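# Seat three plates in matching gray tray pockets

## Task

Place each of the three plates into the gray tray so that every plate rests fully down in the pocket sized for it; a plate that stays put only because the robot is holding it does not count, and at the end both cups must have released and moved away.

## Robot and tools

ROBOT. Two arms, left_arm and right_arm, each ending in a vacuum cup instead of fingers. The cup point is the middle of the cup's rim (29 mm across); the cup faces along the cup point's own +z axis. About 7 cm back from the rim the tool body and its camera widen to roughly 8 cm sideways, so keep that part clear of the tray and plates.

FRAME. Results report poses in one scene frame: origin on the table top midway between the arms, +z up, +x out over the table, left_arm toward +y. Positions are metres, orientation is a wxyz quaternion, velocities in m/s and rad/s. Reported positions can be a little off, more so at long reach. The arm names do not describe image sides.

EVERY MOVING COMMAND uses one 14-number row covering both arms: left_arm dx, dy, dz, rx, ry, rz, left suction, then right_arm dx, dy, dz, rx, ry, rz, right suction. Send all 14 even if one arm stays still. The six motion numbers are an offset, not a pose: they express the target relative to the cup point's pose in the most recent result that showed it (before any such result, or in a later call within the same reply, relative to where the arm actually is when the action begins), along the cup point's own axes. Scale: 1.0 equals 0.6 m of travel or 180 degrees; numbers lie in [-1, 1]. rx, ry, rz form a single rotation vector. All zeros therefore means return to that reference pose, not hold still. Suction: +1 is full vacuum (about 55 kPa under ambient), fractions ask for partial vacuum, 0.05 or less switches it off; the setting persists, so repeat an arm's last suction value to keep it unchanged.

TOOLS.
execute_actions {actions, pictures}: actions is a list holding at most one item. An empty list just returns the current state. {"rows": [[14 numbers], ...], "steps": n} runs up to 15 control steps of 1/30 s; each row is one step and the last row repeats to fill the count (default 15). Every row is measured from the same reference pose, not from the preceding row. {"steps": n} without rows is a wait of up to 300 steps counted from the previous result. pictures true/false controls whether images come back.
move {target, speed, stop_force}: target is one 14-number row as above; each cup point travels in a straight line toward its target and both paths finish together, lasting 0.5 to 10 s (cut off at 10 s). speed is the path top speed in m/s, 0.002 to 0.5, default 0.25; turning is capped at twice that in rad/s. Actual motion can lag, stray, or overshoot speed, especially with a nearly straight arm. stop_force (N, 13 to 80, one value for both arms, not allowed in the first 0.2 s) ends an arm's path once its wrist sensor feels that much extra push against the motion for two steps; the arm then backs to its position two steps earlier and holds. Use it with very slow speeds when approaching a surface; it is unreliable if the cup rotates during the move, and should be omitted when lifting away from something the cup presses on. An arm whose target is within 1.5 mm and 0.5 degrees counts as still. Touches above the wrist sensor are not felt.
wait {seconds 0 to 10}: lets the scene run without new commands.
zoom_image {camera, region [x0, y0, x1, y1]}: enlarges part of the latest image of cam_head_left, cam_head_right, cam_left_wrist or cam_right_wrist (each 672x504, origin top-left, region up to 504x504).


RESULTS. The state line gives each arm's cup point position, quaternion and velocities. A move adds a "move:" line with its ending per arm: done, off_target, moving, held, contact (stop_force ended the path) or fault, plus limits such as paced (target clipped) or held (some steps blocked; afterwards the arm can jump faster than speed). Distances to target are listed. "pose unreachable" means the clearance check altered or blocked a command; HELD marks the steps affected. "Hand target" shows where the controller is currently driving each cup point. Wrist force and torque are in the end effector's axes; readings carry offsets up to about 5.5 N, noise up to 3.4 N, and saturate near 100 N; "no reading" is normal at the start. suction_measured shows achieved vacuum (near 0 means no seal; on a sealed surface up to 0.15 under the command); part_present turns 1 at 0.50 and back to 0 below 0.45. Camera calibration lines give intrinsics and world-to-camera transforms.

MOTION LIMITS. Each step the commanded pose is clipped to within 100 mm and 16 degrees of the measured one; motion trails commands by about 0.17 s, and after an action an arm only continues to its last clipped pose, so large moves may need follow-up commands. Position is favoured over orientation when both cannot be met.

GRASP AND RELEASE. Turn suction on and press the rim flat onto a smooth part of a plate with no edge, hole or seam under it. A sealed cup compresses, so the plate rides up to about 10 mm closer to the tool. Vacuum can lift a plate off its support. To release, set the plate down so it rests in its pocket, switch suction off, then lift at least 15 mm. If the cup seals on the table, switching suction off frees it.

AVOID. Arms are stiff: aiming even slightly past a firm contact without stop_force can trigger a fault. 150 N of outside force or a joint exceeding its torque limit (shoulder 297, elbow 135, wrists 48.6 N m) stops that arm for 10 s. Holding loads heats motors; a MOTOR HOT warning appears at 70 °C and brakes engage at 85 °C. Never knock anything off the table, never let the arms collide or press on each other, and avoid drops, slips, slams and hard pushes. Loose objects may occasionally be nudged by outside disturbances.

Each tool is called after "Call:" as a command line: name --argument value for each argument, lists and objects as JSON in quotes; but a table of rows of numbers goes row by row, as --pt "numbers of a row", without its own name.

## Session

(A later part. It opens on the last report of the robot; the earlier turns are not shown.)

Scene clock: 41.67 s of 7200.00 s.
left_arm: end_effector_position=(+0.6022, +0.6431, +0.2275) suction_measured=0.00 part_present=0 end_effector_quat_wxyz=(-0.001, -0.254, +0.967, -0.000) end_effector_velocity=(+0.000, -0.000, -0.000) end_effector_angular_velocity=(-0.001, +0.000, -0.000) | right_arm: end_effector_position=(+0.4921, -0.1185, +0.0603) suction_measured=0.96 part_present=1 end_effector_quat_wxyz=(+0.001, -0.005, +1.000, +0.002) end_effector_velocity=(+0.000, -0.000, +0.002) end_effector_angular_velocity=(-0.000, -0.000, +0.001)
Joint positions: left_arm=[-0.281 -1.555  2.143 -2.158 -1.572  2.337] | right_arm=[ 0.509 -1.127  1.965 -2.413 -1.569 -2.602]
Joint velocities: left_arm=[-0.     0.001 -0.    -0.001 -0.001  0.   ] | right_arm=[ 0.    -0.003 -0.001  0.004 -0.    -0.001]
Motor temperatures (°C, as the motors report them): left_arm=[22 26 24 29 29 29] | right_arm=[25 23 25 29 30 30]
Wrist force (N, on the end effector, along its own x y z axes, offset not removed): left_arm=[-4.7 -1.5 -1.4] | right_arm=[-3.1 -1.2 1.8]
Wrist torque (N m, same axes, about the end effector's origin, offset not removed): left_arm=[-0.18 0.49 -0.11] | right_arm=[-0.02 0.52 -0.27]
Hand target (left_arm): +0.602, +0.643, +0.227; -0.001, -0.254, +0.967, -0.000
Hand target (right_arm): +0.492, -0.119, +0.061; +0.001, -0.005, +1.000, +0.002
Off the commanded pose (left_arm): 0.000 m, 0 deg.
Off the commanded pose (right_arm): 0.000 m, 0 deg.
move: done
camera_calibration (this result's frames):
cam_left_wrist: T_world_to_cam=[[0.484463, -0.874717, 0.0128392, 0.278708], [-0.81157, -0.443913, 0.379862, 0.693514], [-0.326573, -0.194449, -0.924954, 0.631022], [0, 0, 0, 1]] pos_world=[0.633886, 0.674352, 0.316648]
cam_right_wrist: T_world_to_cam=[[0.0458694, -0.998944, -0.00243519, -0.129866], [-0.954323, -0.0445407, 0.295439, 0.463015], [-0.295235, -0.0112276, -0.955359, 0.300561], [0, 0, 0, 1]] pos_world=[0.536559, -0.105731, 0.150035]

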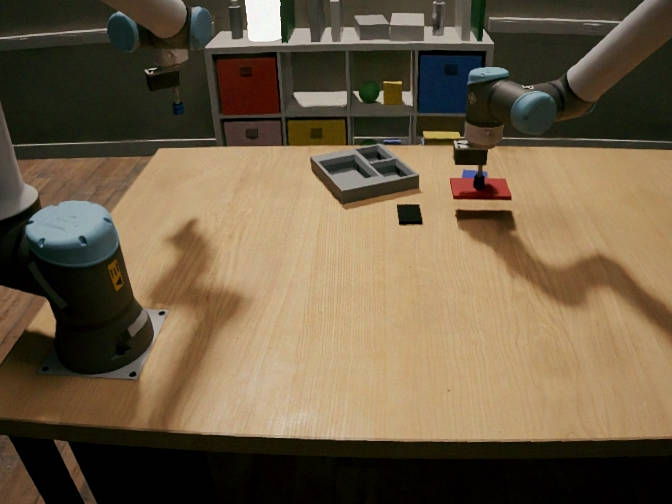

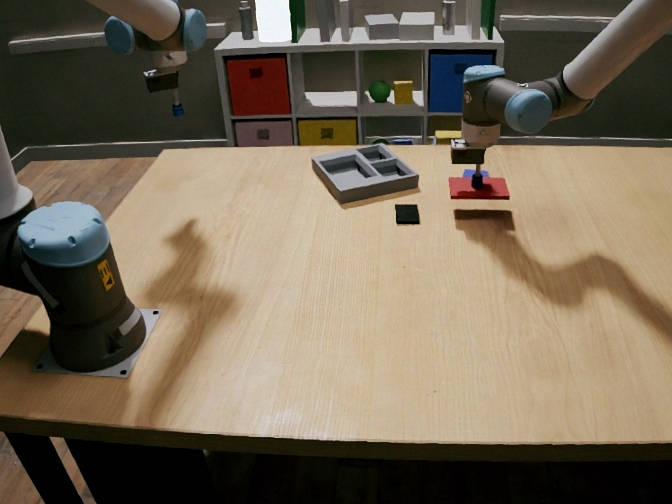

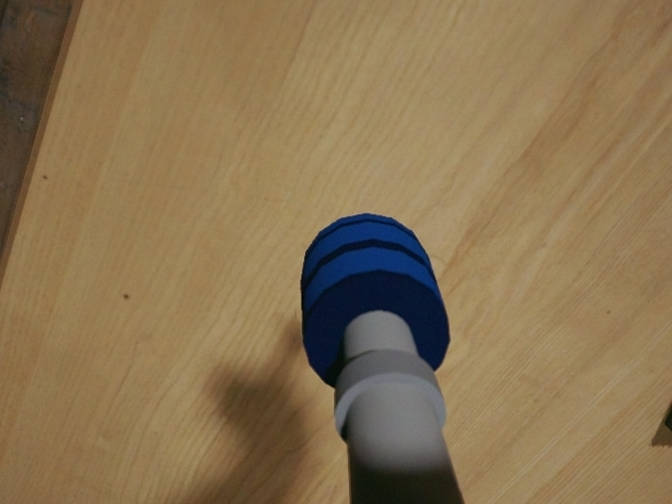

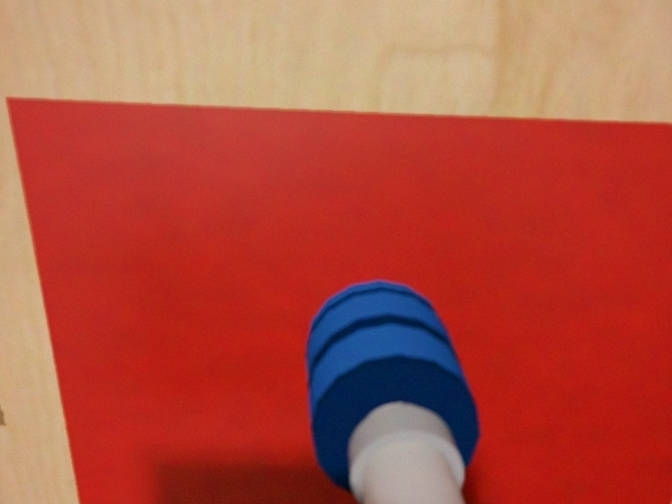

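Call:
move --target '[0,0,0,0,0,0,0,-0.272,0.569,0.0,0,0,0.352,1]' --speed 0.25

Call:
move --target '[0,0,0,0,0,0,0,0,0,0.035,0,0,0,1]' --speed 0.04

Scene clock: 47.60 s of 7200.00 s.
left_arm: end_effector_position=(+0.6022, +0.6431, +0.2275) suction_measured=0.00 part_present=0 end_effector_quat_wxyz=(-0.001, -0.254, +0.967, -0.000) end_effector_velocity=(-0.000, +0.000, +0.000) end_effector_angular_velocity=(-0.000, +0.000, +0.000) | right_arm: end_effector_position=(+0.6518, +0.2241, +0.0607) suction_measured=0.99 part_present=1 end_effector_quat_wxyz=(-0.000, +0.521, +0.854, +0.002) end_effector_velocity=(+0.001, +0.001, -0.001) end_effector_angular_velocity=(-0.002, +0.002, -0.005)
Joint positions: left_arm=[-0.281 -1.555  2.143 -2.158 -1.572  2.337] | right_arm=[ 0.697 -0.637  1.063 -2.    -1.569 -1.309]
Joint velocities: left_arm=[ 0.    -0.001  0.     0.001 -0.    -0.   ] | right_arm=[ 0.001  0.004 -0.008  0.007 -0.     0.006]
Motor temperatures (°C, as the motors report them): left_arm=[22 26 24 29 29 29] | right_arm=[25 23 25 29 30 30]
Wrist force (N, on the end effector, along its own x y z axes, offset not removed): left_arm=[-2.6 -3.5 2.0] | right_arm=[-2.9 0.3 0.5]
Wrist torque (N m, same axes, about the end effector's origin, offset not removed): left_arm=[-0.31 0.20 0.00] | right_arm=[0.12 0.54 -0.15]
Hand target (left_arm): +0.602, +0.643, +0.227; -0.001, -0.254, +0.967, -0.000
Hand target (right_arm): +0.652, +0.224, +0.061; -0.000, +0.521, +0.854, +0.002
Off the commanded pose (left_arm): 0.000 m, 0 deg.
Off the commanded pose (right_arm): 0.001 m, 0 deg.
move: done
camera_calibration (this result's frames):
cam_left_wrist: T_world_to_cam=[[0.484463, -0.874718, 0.0128393, 0.278708], [-0.81157, -0.443913, 0.379862, 0.693514], [-0.326573, -0.194449, -0.924954, 0.631022], [0, 0, 0, 1]] pos_world=[0.633886, 0.674352, 0.316648]
cam_right_wrist: T_world_to_cam=[[-0.87205, -0.489408, -0.0027931, 0.689241], [-0.467612, 0.831502, 0.299905, 0.116784], [-0.144454, 0.262839, -0.953965, 0.192201], [0, 0, 0, 1]] pos_world=[0.683427, 0.189696, 0.150254]

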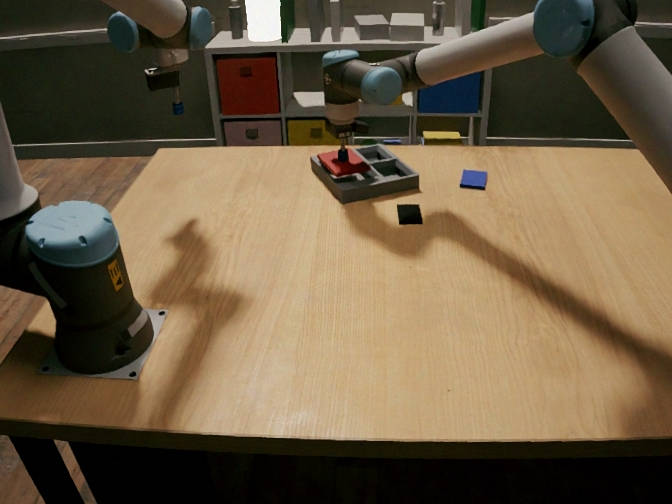

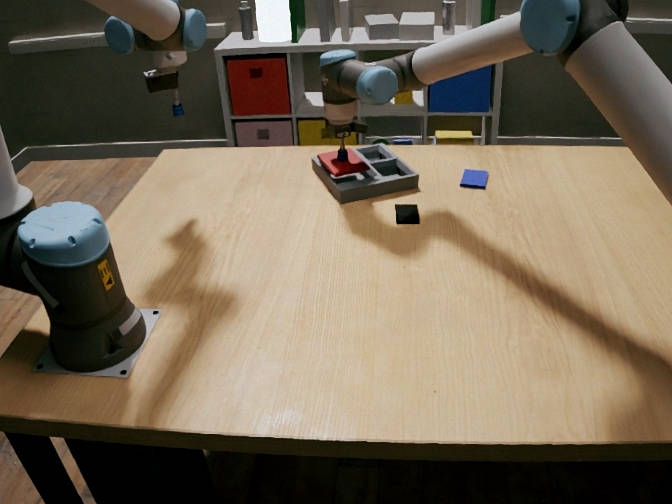

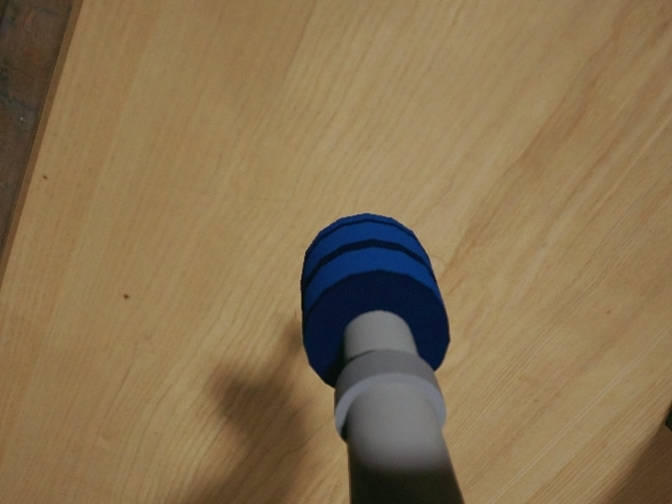

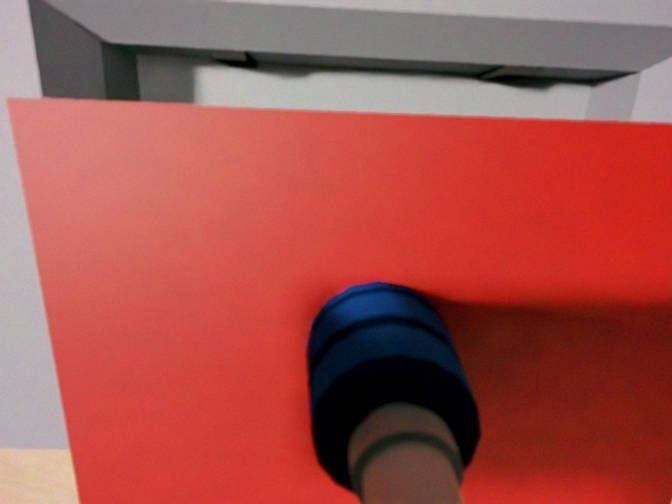

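Scene clock: 48.50 s of 7200.00 s.
left_arm: end_effector_position=(+0.6022, +0.6431, +0.2275) suction_measured=0.00 part_present=0 end_effector_quat_wxyz=(-0.001, -0.254, +0.967, -0.000) end_effector_velocity=(-0.000, -0.000, -0.001) end_effector_angular_velocity=(+0.001, +0.002, -0.000) | right_arm: end_effector_position=(+0.6519, +0.2241, +0.0399) suction_measured=0.98 part_present=1 end_effector_quat_wxyz=(-0.000, +0.521, +0.854, +0.002) end_effector_velocity=(+0.001, +0.001, -0.001) end_effector_angular_velocity=(+0.002, -0.002, +0.000)
Joint positions: left_arm=[-0.281 -1.555  2.143 -2.158 -1.572  2.337] | right_arm=[ 0.697 -0.621  1.071 -2.024 -1.569 -1.309]
Joint velocities: left_arm=[-0.     0.001  0.     0.     0.    -0.   ] | right_arm=[ 0.     0.002 -0.002 -0.002  0.    -0.   ]
Motor temperatures (°C, as the motors report them): left_arm=[22 26 24 29 29 29] | right_arm=[25 23 25 29 30 30]
Wrist force (N, on the end effector, along its own x y z axes, offset not removed): left_arm=[-0.5 -0.9 0.2] | right_arm=[-5.6 -0.4 -3.2]
Wrist torque (N m, same axes, about the end effector's origin, offset not removed): left_arm=[0.01 -0.10 0.02] | right_arm=[0.04 0.77 -0.22]
Hand target (left_arm): +0.602, +0.643, +0.227; -0.001, -0.254, +0.967, -0.000
Hand target (right_arm): +0.652, +0.224, +0.040; -0.000, +0.521, +0.854, +0.002
Off the commanded pose (left_arm): 0.000 m, 0 deg.
Off the commanded pose (right_arm): 0.000 m, 0 deg.
move: done
camera_calibration (this result's frames):
cam_left_wrist: T_world_to_cam=[[0.484463, -0.874718, 0.0128393, 0.278708], [-0.81157, -0.443913, 0.379862, 0.693514], [-0.326573, -0.194449, -0.924954, 0.631022], [0, 0, 0, 1]] pos_world=[0.633886, 0.674352, 0.316648]
cam_right_wrist: T_world_to_cam=[[-0.872039, -0.489429, -0.00282349, 0.68921], [-0.467641, 0.831488, 0.2999, 0.122995], [-0.144432, 0.262845, -0.953966, 0.172402], [0, 0, 0, 1]] pos_world=[0.683436, 0.189736, 0.129526]

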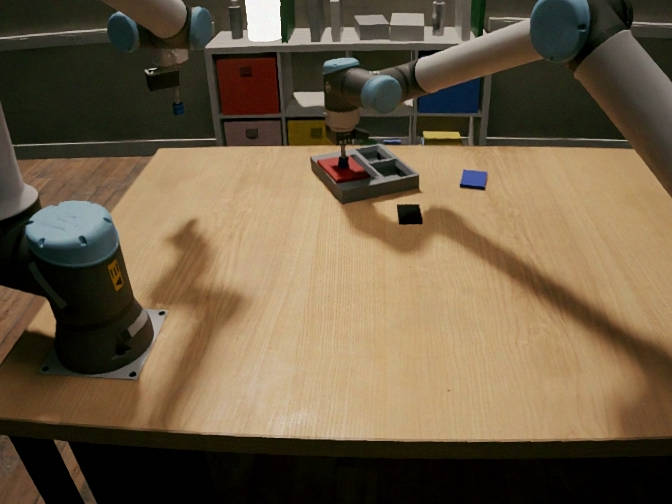

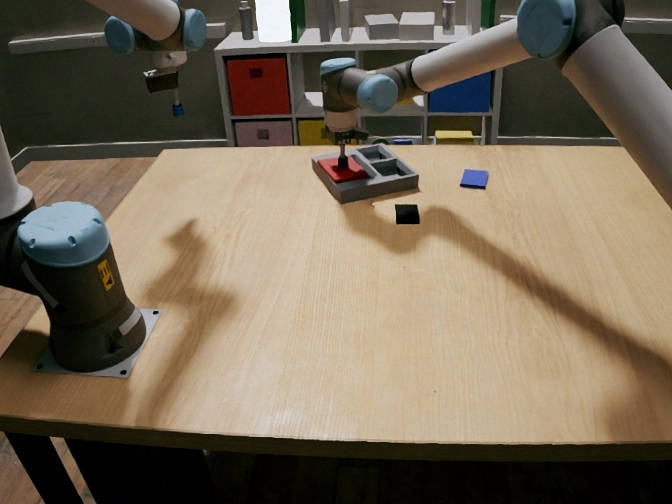

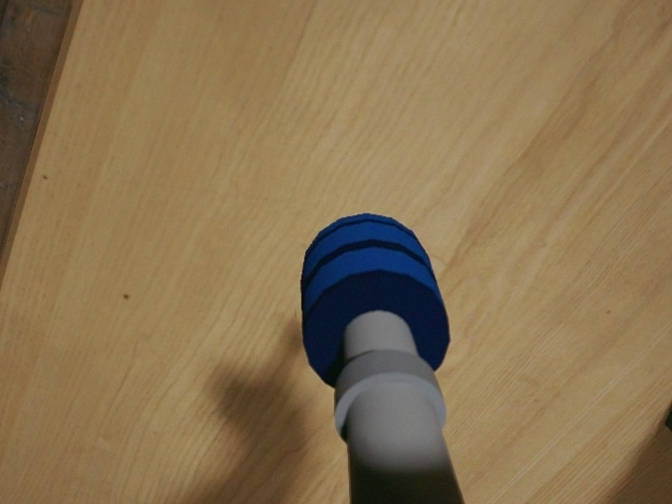

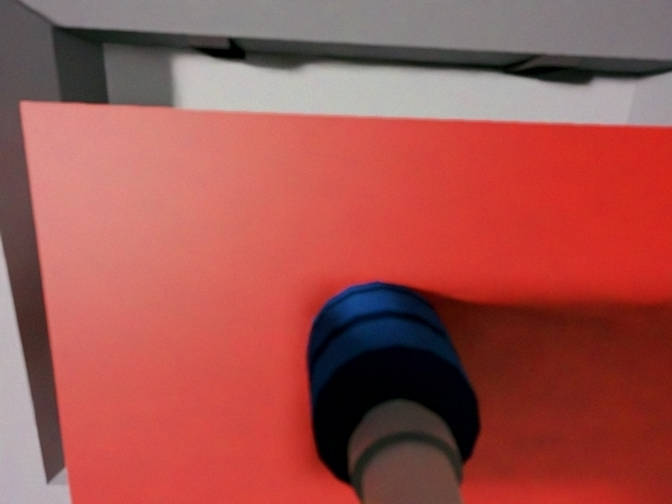

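Call:
move --target '[0,0,0,0,0,0,0,0,0,-0.012,0,0,0,1]' --speed 0.03

Call:
move --target '[0,0,0,0,0,0,0,-0.025,0,0,0,0,0.008,1]' --speed 0.04

Scene clock: 56.53 s of 7200.00 s.
left_arm: end_effector_position=(+0.6022, +0.6431, +0.2275) suction_measured=0.00 part_present=0 end_effector_quat_wxyz=(-0.001, -0.254, +0.967, -0.000) end_effector_velocity=(-0.000, +0.000, -0.001) end_effector_angular_velocity=(+0.001, +0.001, +0.000) | right_arm: end_effector_position=(+0.6519, +0.2241, +0.0469) suction_measured=0.99 part_present=1 end_effector_quat_wxyz=(-0.000, +0.521, +0.854, +0.002) end_effector_velocity=(+0.001, +0.001, +0.004) end_effector_angular_velocity=(+0.001, -0.002, -0.000)
Joint positions: left_arm=[-0.281 -1.555  2.143 -2.158 -1.572  2.337] | right_arm=[ 0.697 -0.626  1.068 -2.016 -1.569 -1.309]
Joint velocities: left_arm=[ 0.     0.001  0.     0.     0.001 -0.   ] | right_arm=[-0.    -0.002 -0.004  0.003 -0.     0.   ]
Motor temperatures (°C, as the motors report them): left_arm=[22 26 24 29 29 29] | right_arm=[25 23 25 29 30 30]
Wrist force (N, on the end effector, along its own x y z axes, offset not removed): left_arm=[0.1 -4.3 -1.7] | right_arm=[-1.7 1.3 2.4]
Wrist torque (N m, same axes, about the end effector's origin, offset not removed): left_arm=[-0.64 -0.18 -0.07] | right_arm=[0.29 0.37 -0.23]
Hand target (left_arm): +0.602, +0.643, +0.227; -0.001, -0.254, +0.967, -0.000
Hand target (right_arm): +0.652, +0.224, +0.047; -0.000, +0.521, +0.854, +0.002
Off the commanded pose (left_arm): 0.000 m, 0 deg.
Off the commanded pose (right_arm): 0.000 m, 0 deg.
move: done
camera_calibration (this result's frames):
cam_left_wrist: T_world_to_cam=[[0.484463, -0.874718, 0.0128391, 0.278708], [-0.81157, -0.443913, 0.379863, 0.693514], [-0.326573, -0.194449, -0.924954, 0.631022], [0, 0, 0, 1]] pos_world=[0.633886, 0.674352, 0.316648]
cam_right_wrist: T_world_to_cam=[[-0.87205, -0.489409, -0.0027929, 0.689223], [-0.467608, 0.831494, 0.299934, 0.12091], [-0.144468, 0.262864, -0.953956, 0.179036], [0, 0, 0, 1]] pos_world=[0.68344, 0.189713, 0.136452]

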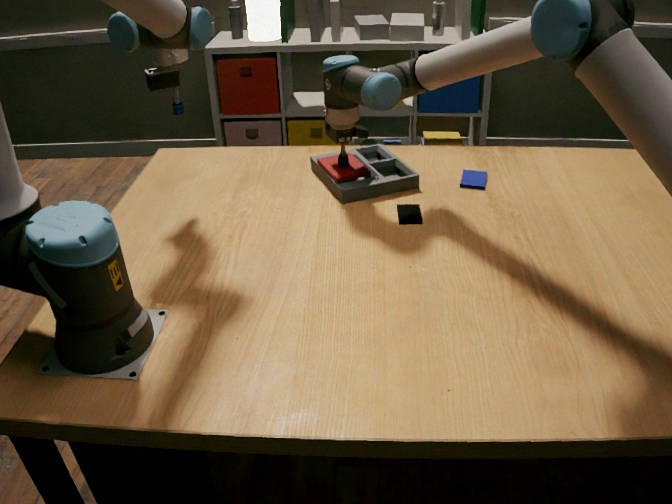

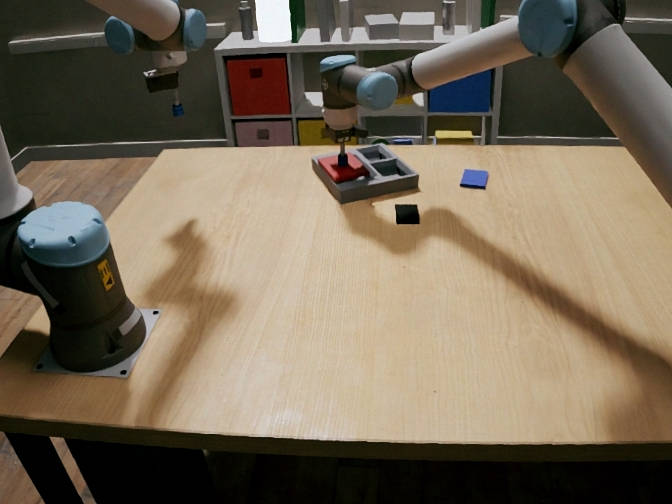

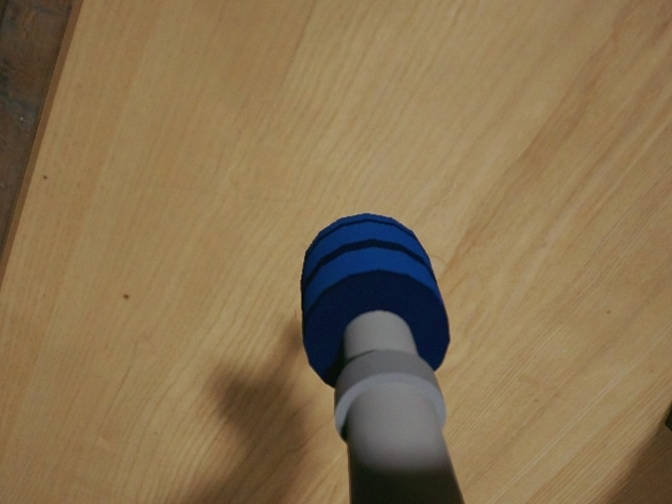

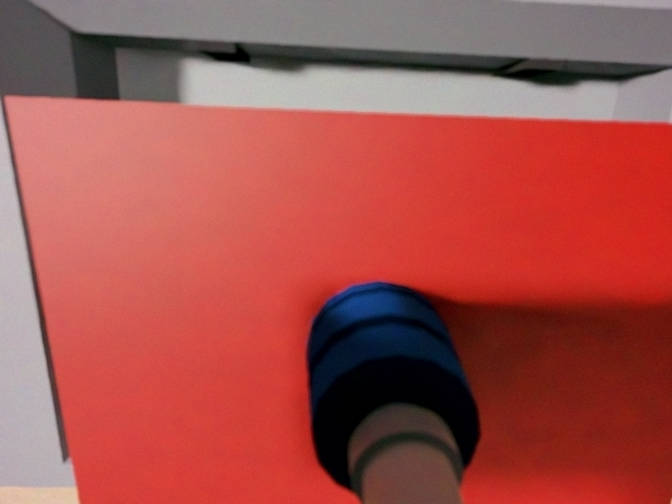

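Scene clock: 57.33 s of 7200.00 s.
left_arm: end_effector_position=(+0.6022, +0.6431, +0.2275) suction_measured=0.00 part_present=0 end_effector_quat_wxyz=(-0.001, -0.254, +0.967, -0.000) end_effector_velocity=(+0.000, -0.000, -0.000) end_effector_angular_velocity=(-0.000, +0.000, +0.000) | right_arm: end_effector_position=(+0.6586, +0.2110, +0.0469) suction_measured=0.98 part_present=1 end_effector_quat_wxyz=(-0.000, +0.531, +0.847, +0.002) end_effector_velocity=(+0.001, -0.002, +0.000) end_effector_angular_velocity=(+0.000, -0.001, -0.004)
Joint positions: left_arm=[-0.281 -1.555  2.143 -2.158 -1.572  2.337] | right_arm=[ 0.684 -0.636  1.088 -2.026 -1.569 -1.297]
Joint velocities: left_arm=[-0.     0.001 -0.    -0.    -0.    -0.001] | right_arm=[-0.002 -0.002  0.003 -0.002 -0.     0.002]
Motor temperatures (°C, as the motors report them): left_arm=[22 26 24 29 29 29] | right_arm=[25 23 25 29 30 30]
Wrist force (N, on the end effector, along its own x y z axes, offset not removed): left_arm=[-2.9 -3.6 1.9] | right_arm=[-2.6 0.3 0.6]
Wrist torque (N m, same axes, about the end effector's origin, offset not removed): left_arm=[-0.40 0.29 -0.16] | right_arm=[0.12 0.50 -0.14]
Hand target (left_arm): +0.602, +0.643, +0.227; -0.001, -0.254, +0.967, -0.000
Hand target (right_arm): +0.659, +0.211, +0.047; -0.000, +0.531, +0.847, +0.002
Off the commanded pose (left_arm): 0.000 m, 0 deg.
Off the commanded pose (right_arm): 0.000 m, 0 deg.
move: done
camera_calibration (this result's frames):
cam_left_wrist: T_world_to_cam=[[0.484463, -0.874717, 0.0128392, 0.278708], [-0.81157, -0.443913, 0.379862, 0.693514], [-0.326573, -0.194449, -0.924954, 0.631022], [0, 0, 0, 1]] pos_world=[0.633886, 0.674352, 0.316648]
cam_right_wrist: T_world_to_cam=[[-0.883865, -0.467733, -0.00275076, 0.691898], [-0.446924, 0.842779, 0.29997, 0.118963], [-0.137987, 0.266362, -0.953945, 0.178442], [0, 0, 0, 1]] pos_world=[0.689335, 0.175834, 0.136442]

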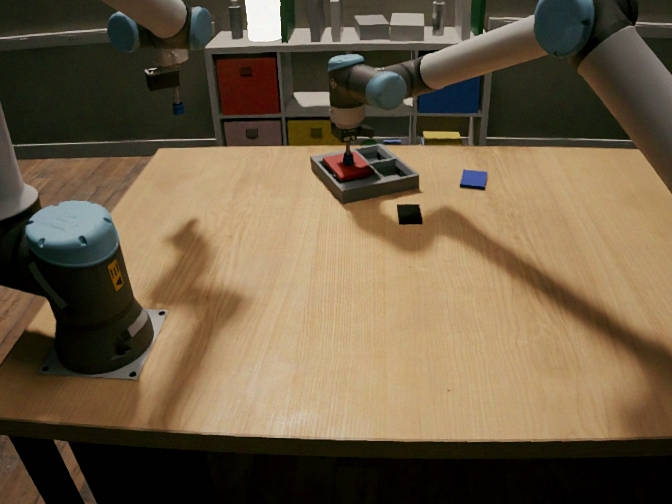

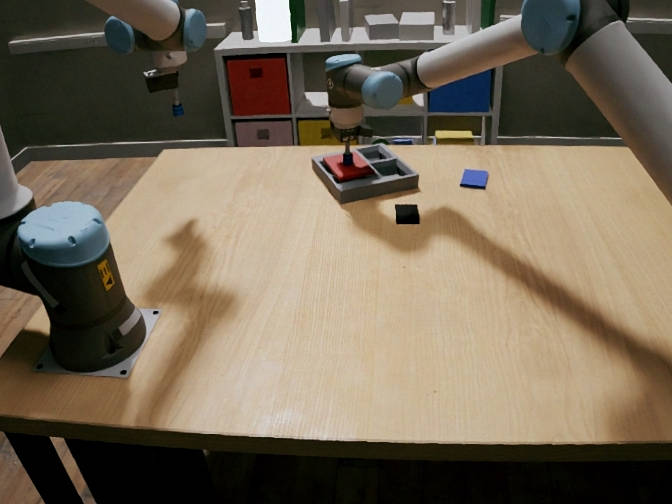

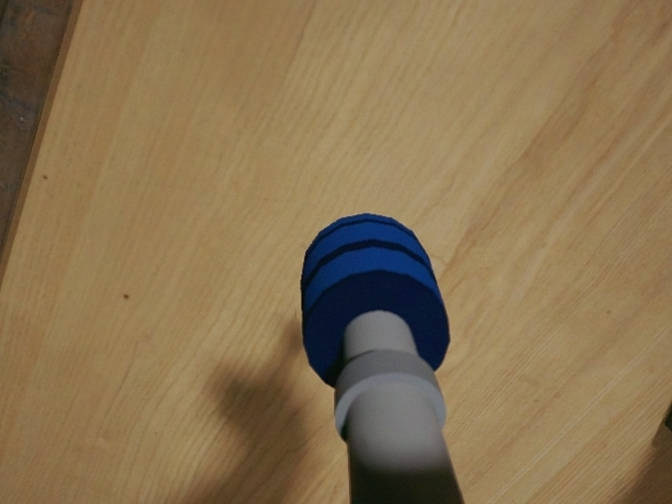

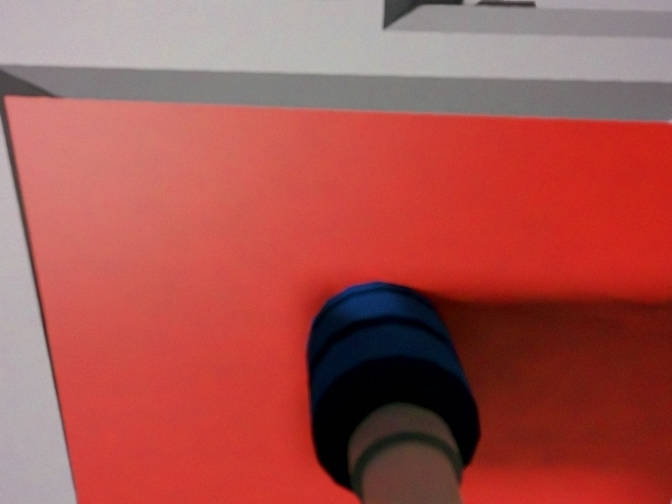

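Call:
move --target '[0,0,0,0,0,0,0,0.002,0,0.022,0,0,-0.003,1]' --speed 0.02

Scene clock: 60.83 s of 7200.00 s.
left_arm: end_effector_position=(+0.6022, +0.6431, +0.2275) suction_measured=0.00 part_present=0 end_effector_quat_wxyz=(-0.001, -0.254, +0.967, -0.000) end_effector_velocity=(-0.000, +0.000, +0.000) end_effector_angular_velocity=(+0.001, -0.001, +0.000) | right_arm: end_effector_position=(+0.6581, +0.2120, +0.0339) suction_measured=0.98 part_present=1 end_effector_quat_wxyz=(-0.000, +0.527, +0.850, +0.002) end_effector_velocity=(-0.000, -0.000, -0.002) end_effector_angular_velocity=(-0.001, -0.000, +0.002)
Joint positions: left_arm=[-0.281 -1.555  2.143 -2.158 -1.572  2.337] | right_arm=[ 0.685 -0.625  1.09  -2.04  -1.569 -1.305]
Joint velocities: left_arm=[ 0.    -0.     0.    -0.     0.001 -0.   ] | right_arm=[ 0.     0.002  0.001 -0.003 -0.001 -0.002]
Motor temperatures (°C, as the motors report them): left_arm=[22 26 24 29 29 29] | right_arm=[25 23 25 29 30 30]
Wrist force (N, on the end effector, along its own x y z axes, offset not removed): left_arm=[-1.9 -2.0 0.2] | right_arm=[-3.1 0.8 0.0]
Wrist torque (N m, same axes, about the end effector's origin, offset not removed): left_arm=[-0.09 0.12 -0.04] | right_arm=[0.10 0.51 -0.23]
Hand target (left_arm): +0.602, +0.643, +0.227; -0.001, -0.254, +0.967, -0.000
Hand target (right_arm): +0.658, +0.212, +0.034; -0.000, +0.527, +0.850, +0.002
Off the commanded pose (left_arm): 0.000 m, 0 deg.
Off the commanded pose (right_arm): 0.000 m, 0 deg.
move: done
camera_calibration (this result's frames):
cam_left_wrist: T_world_to_cam=[[0.484463, -0.874718, 0.0128392, 0.278708], [-0.81157, -0.443913, 0.379862, 0.693514], [-0.326573, -0.194449, -0.924954, 0.631022], [0, 0, 0, 1]] pos_world=[0.633886, 0.674352, 0.316648]
cam_right_wrist: T_world_to_cam=[[-0.879504, -0.475884, -0.00276851, 0.690784], [-0.454705, 0.838617, 0.299943, 0.127735], [-0.140416, 0.26506, -0.953953, 0.167596], [0, 0, 0, 1]] pos_world=[0.689162, 0.177189, 0.123478]

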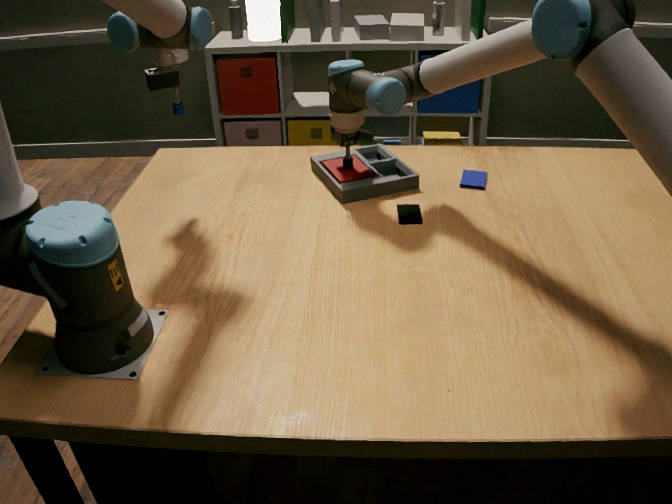

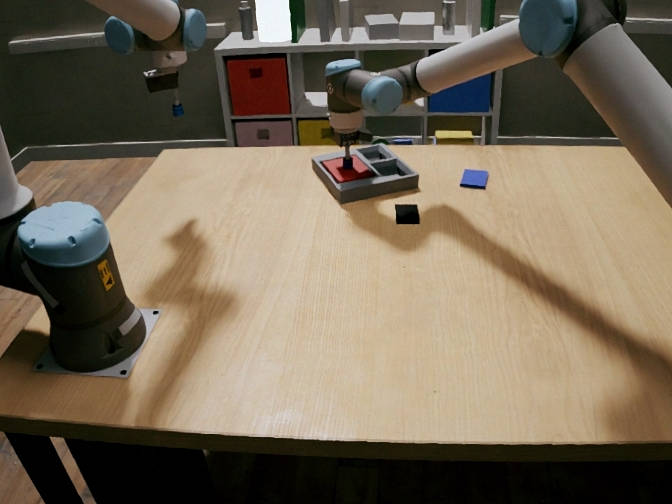

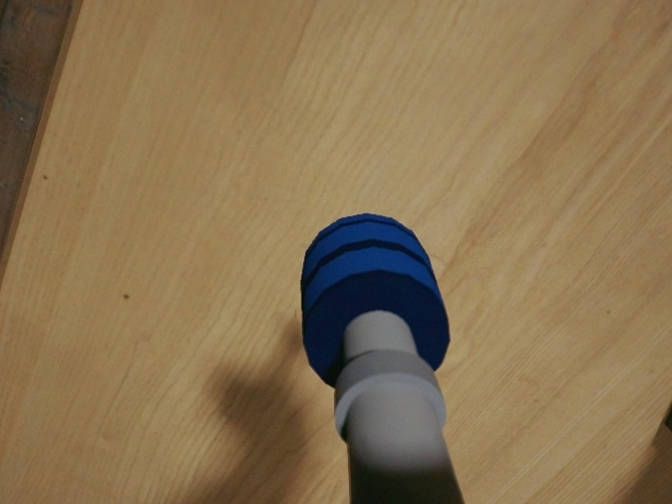

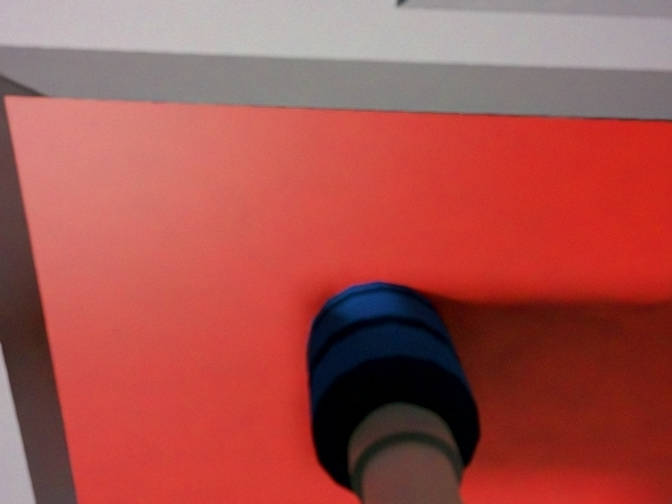

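Call:
move --target '[0,0,0,0,0,0,0,0,0,0.053,0,0,0,1]' --speed 0.007 --stop_force 22

Scene clock: 65.13 s of 7200.00 s.
left_arm: end_effector_position=(+0.6022, +0.6431, +0.2275) suction_measured=0.00 part_present=0 end_effector_quat_wxyz=(-0.001, -0.254, +0.967, -0.000) end_effector_velocity=(+0.000, +0.000, +0.000) end_effector_angular_velocity=(+0.000, -0.002, +0.000) | right_arm: end_effector_position=(+0.6582, +0.2121, +0.0186) suction_measured=0.99 part_present=1 end_effector_quat_wxyz=(-0.000, +0.527, +0.850, +0.002) end_effector_velocity=(-0.000, +0.000, +0.002) end_effector_angular_velocity=(-0.001, +0.002, -0.001)
Joint positions: left_arm=[-0.281 -1.555  2.143 -2.158 -1.572  2.337] | right_arm=[ 0.685 -0.612  1.095 -2.058 -1.569 -1.305]
Joint velocities: left_arm=[ 0.     0.     0.    -0.002  0.001  0.   ] | right_arm=[-0.    -0.001 -0.001  0.004  0.001  0.001]
Motor temperatures (°C, as the motors report them): left_arm=[22 26 24 29 29 29] | right_arm=[25 23 25 29 30 30]
Wrist force (N, on the end effector, along its own x y z axes, offset not removed): left_arm=[-3.6 -1.8 0.5] | right_arm=[-4.7 0.0 -26.3]
Wrist torque (N m, same axes, about the end effector's origin, offset not removed): left_arm=[-0.19 0.35 -0.13] | right_arm=[0.31 0.44 -0.13]
Hand target (left_arm): +0.602, +0.643, +0.227; -0.001, -0.254, +0.967, -0.000
Hand target (right_arm): +0.658, +0.212, +0.019; -0.000, +0.527, +0.850, +0.002
Off the commanded pose (left_arm): 0.000 m, 0 deg.
Off the commanded pose (right_arm): 0.017 m, 0 deg.
move: contact (right_arm)
camera_calibration (this result's frames):
cam_left_wrist: T_world_to_cam=[[0.484463, -0.874718, 0.0128393, 0.278708], [-0.81157, -0.443913, 0.379862, 0.693514], [-0.326573, -0.194449, -0.924954, 0.631022], [0, 0, 0, 1]] pos_world=[0.633886, 0.674352, 0.316648]
cam_right_wrist: T_world_to_cam=[[-0.879453, -0.475976, -0.00298022, 0.690804], [-0.454842, 0.838525, 0.29999, 0.132388], [-0.140289, 0.265183, -0.953938, 0.152878], [0, 0, 0, 1]] pos_world=[0.689192, 0.177255, 0.10818]

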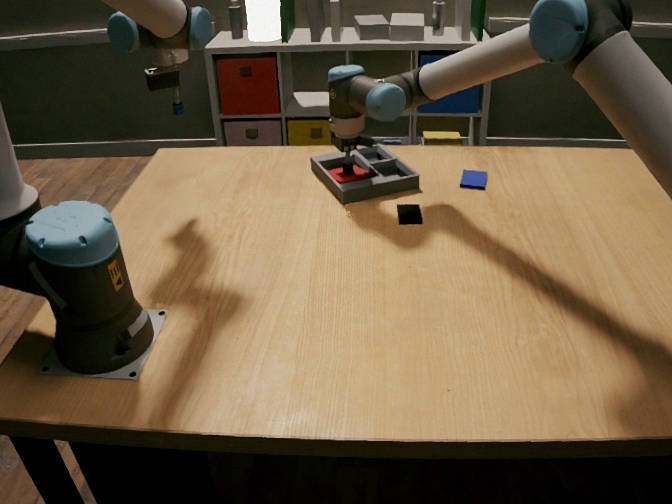

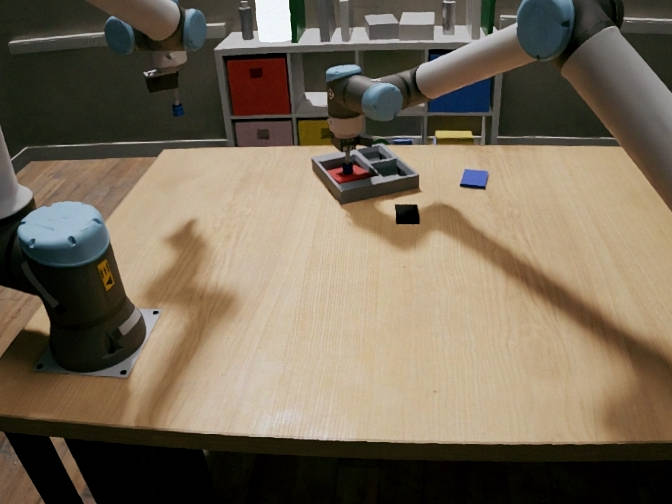

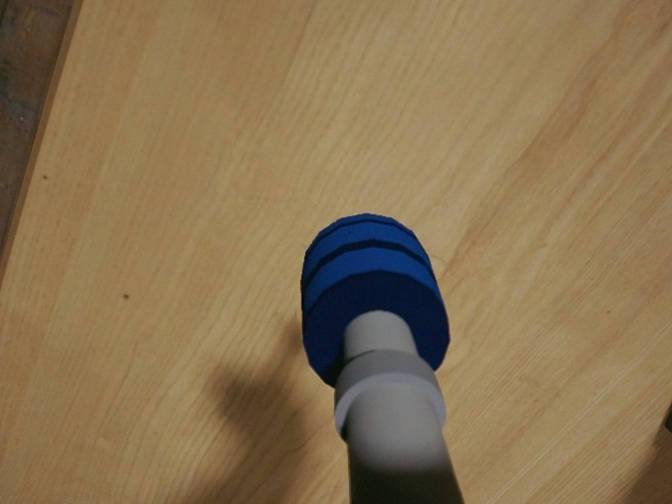

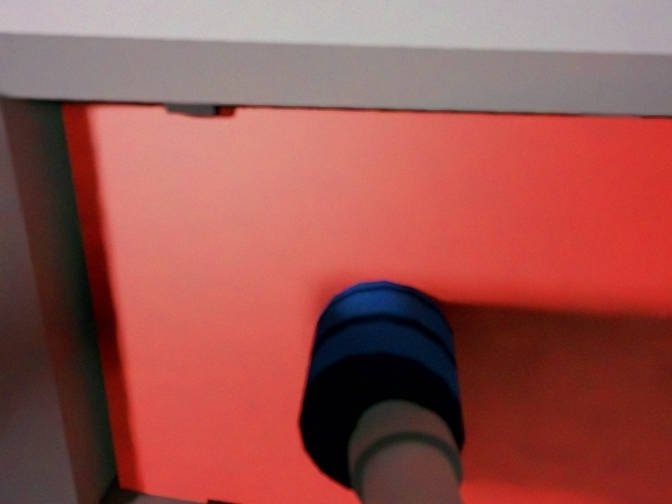

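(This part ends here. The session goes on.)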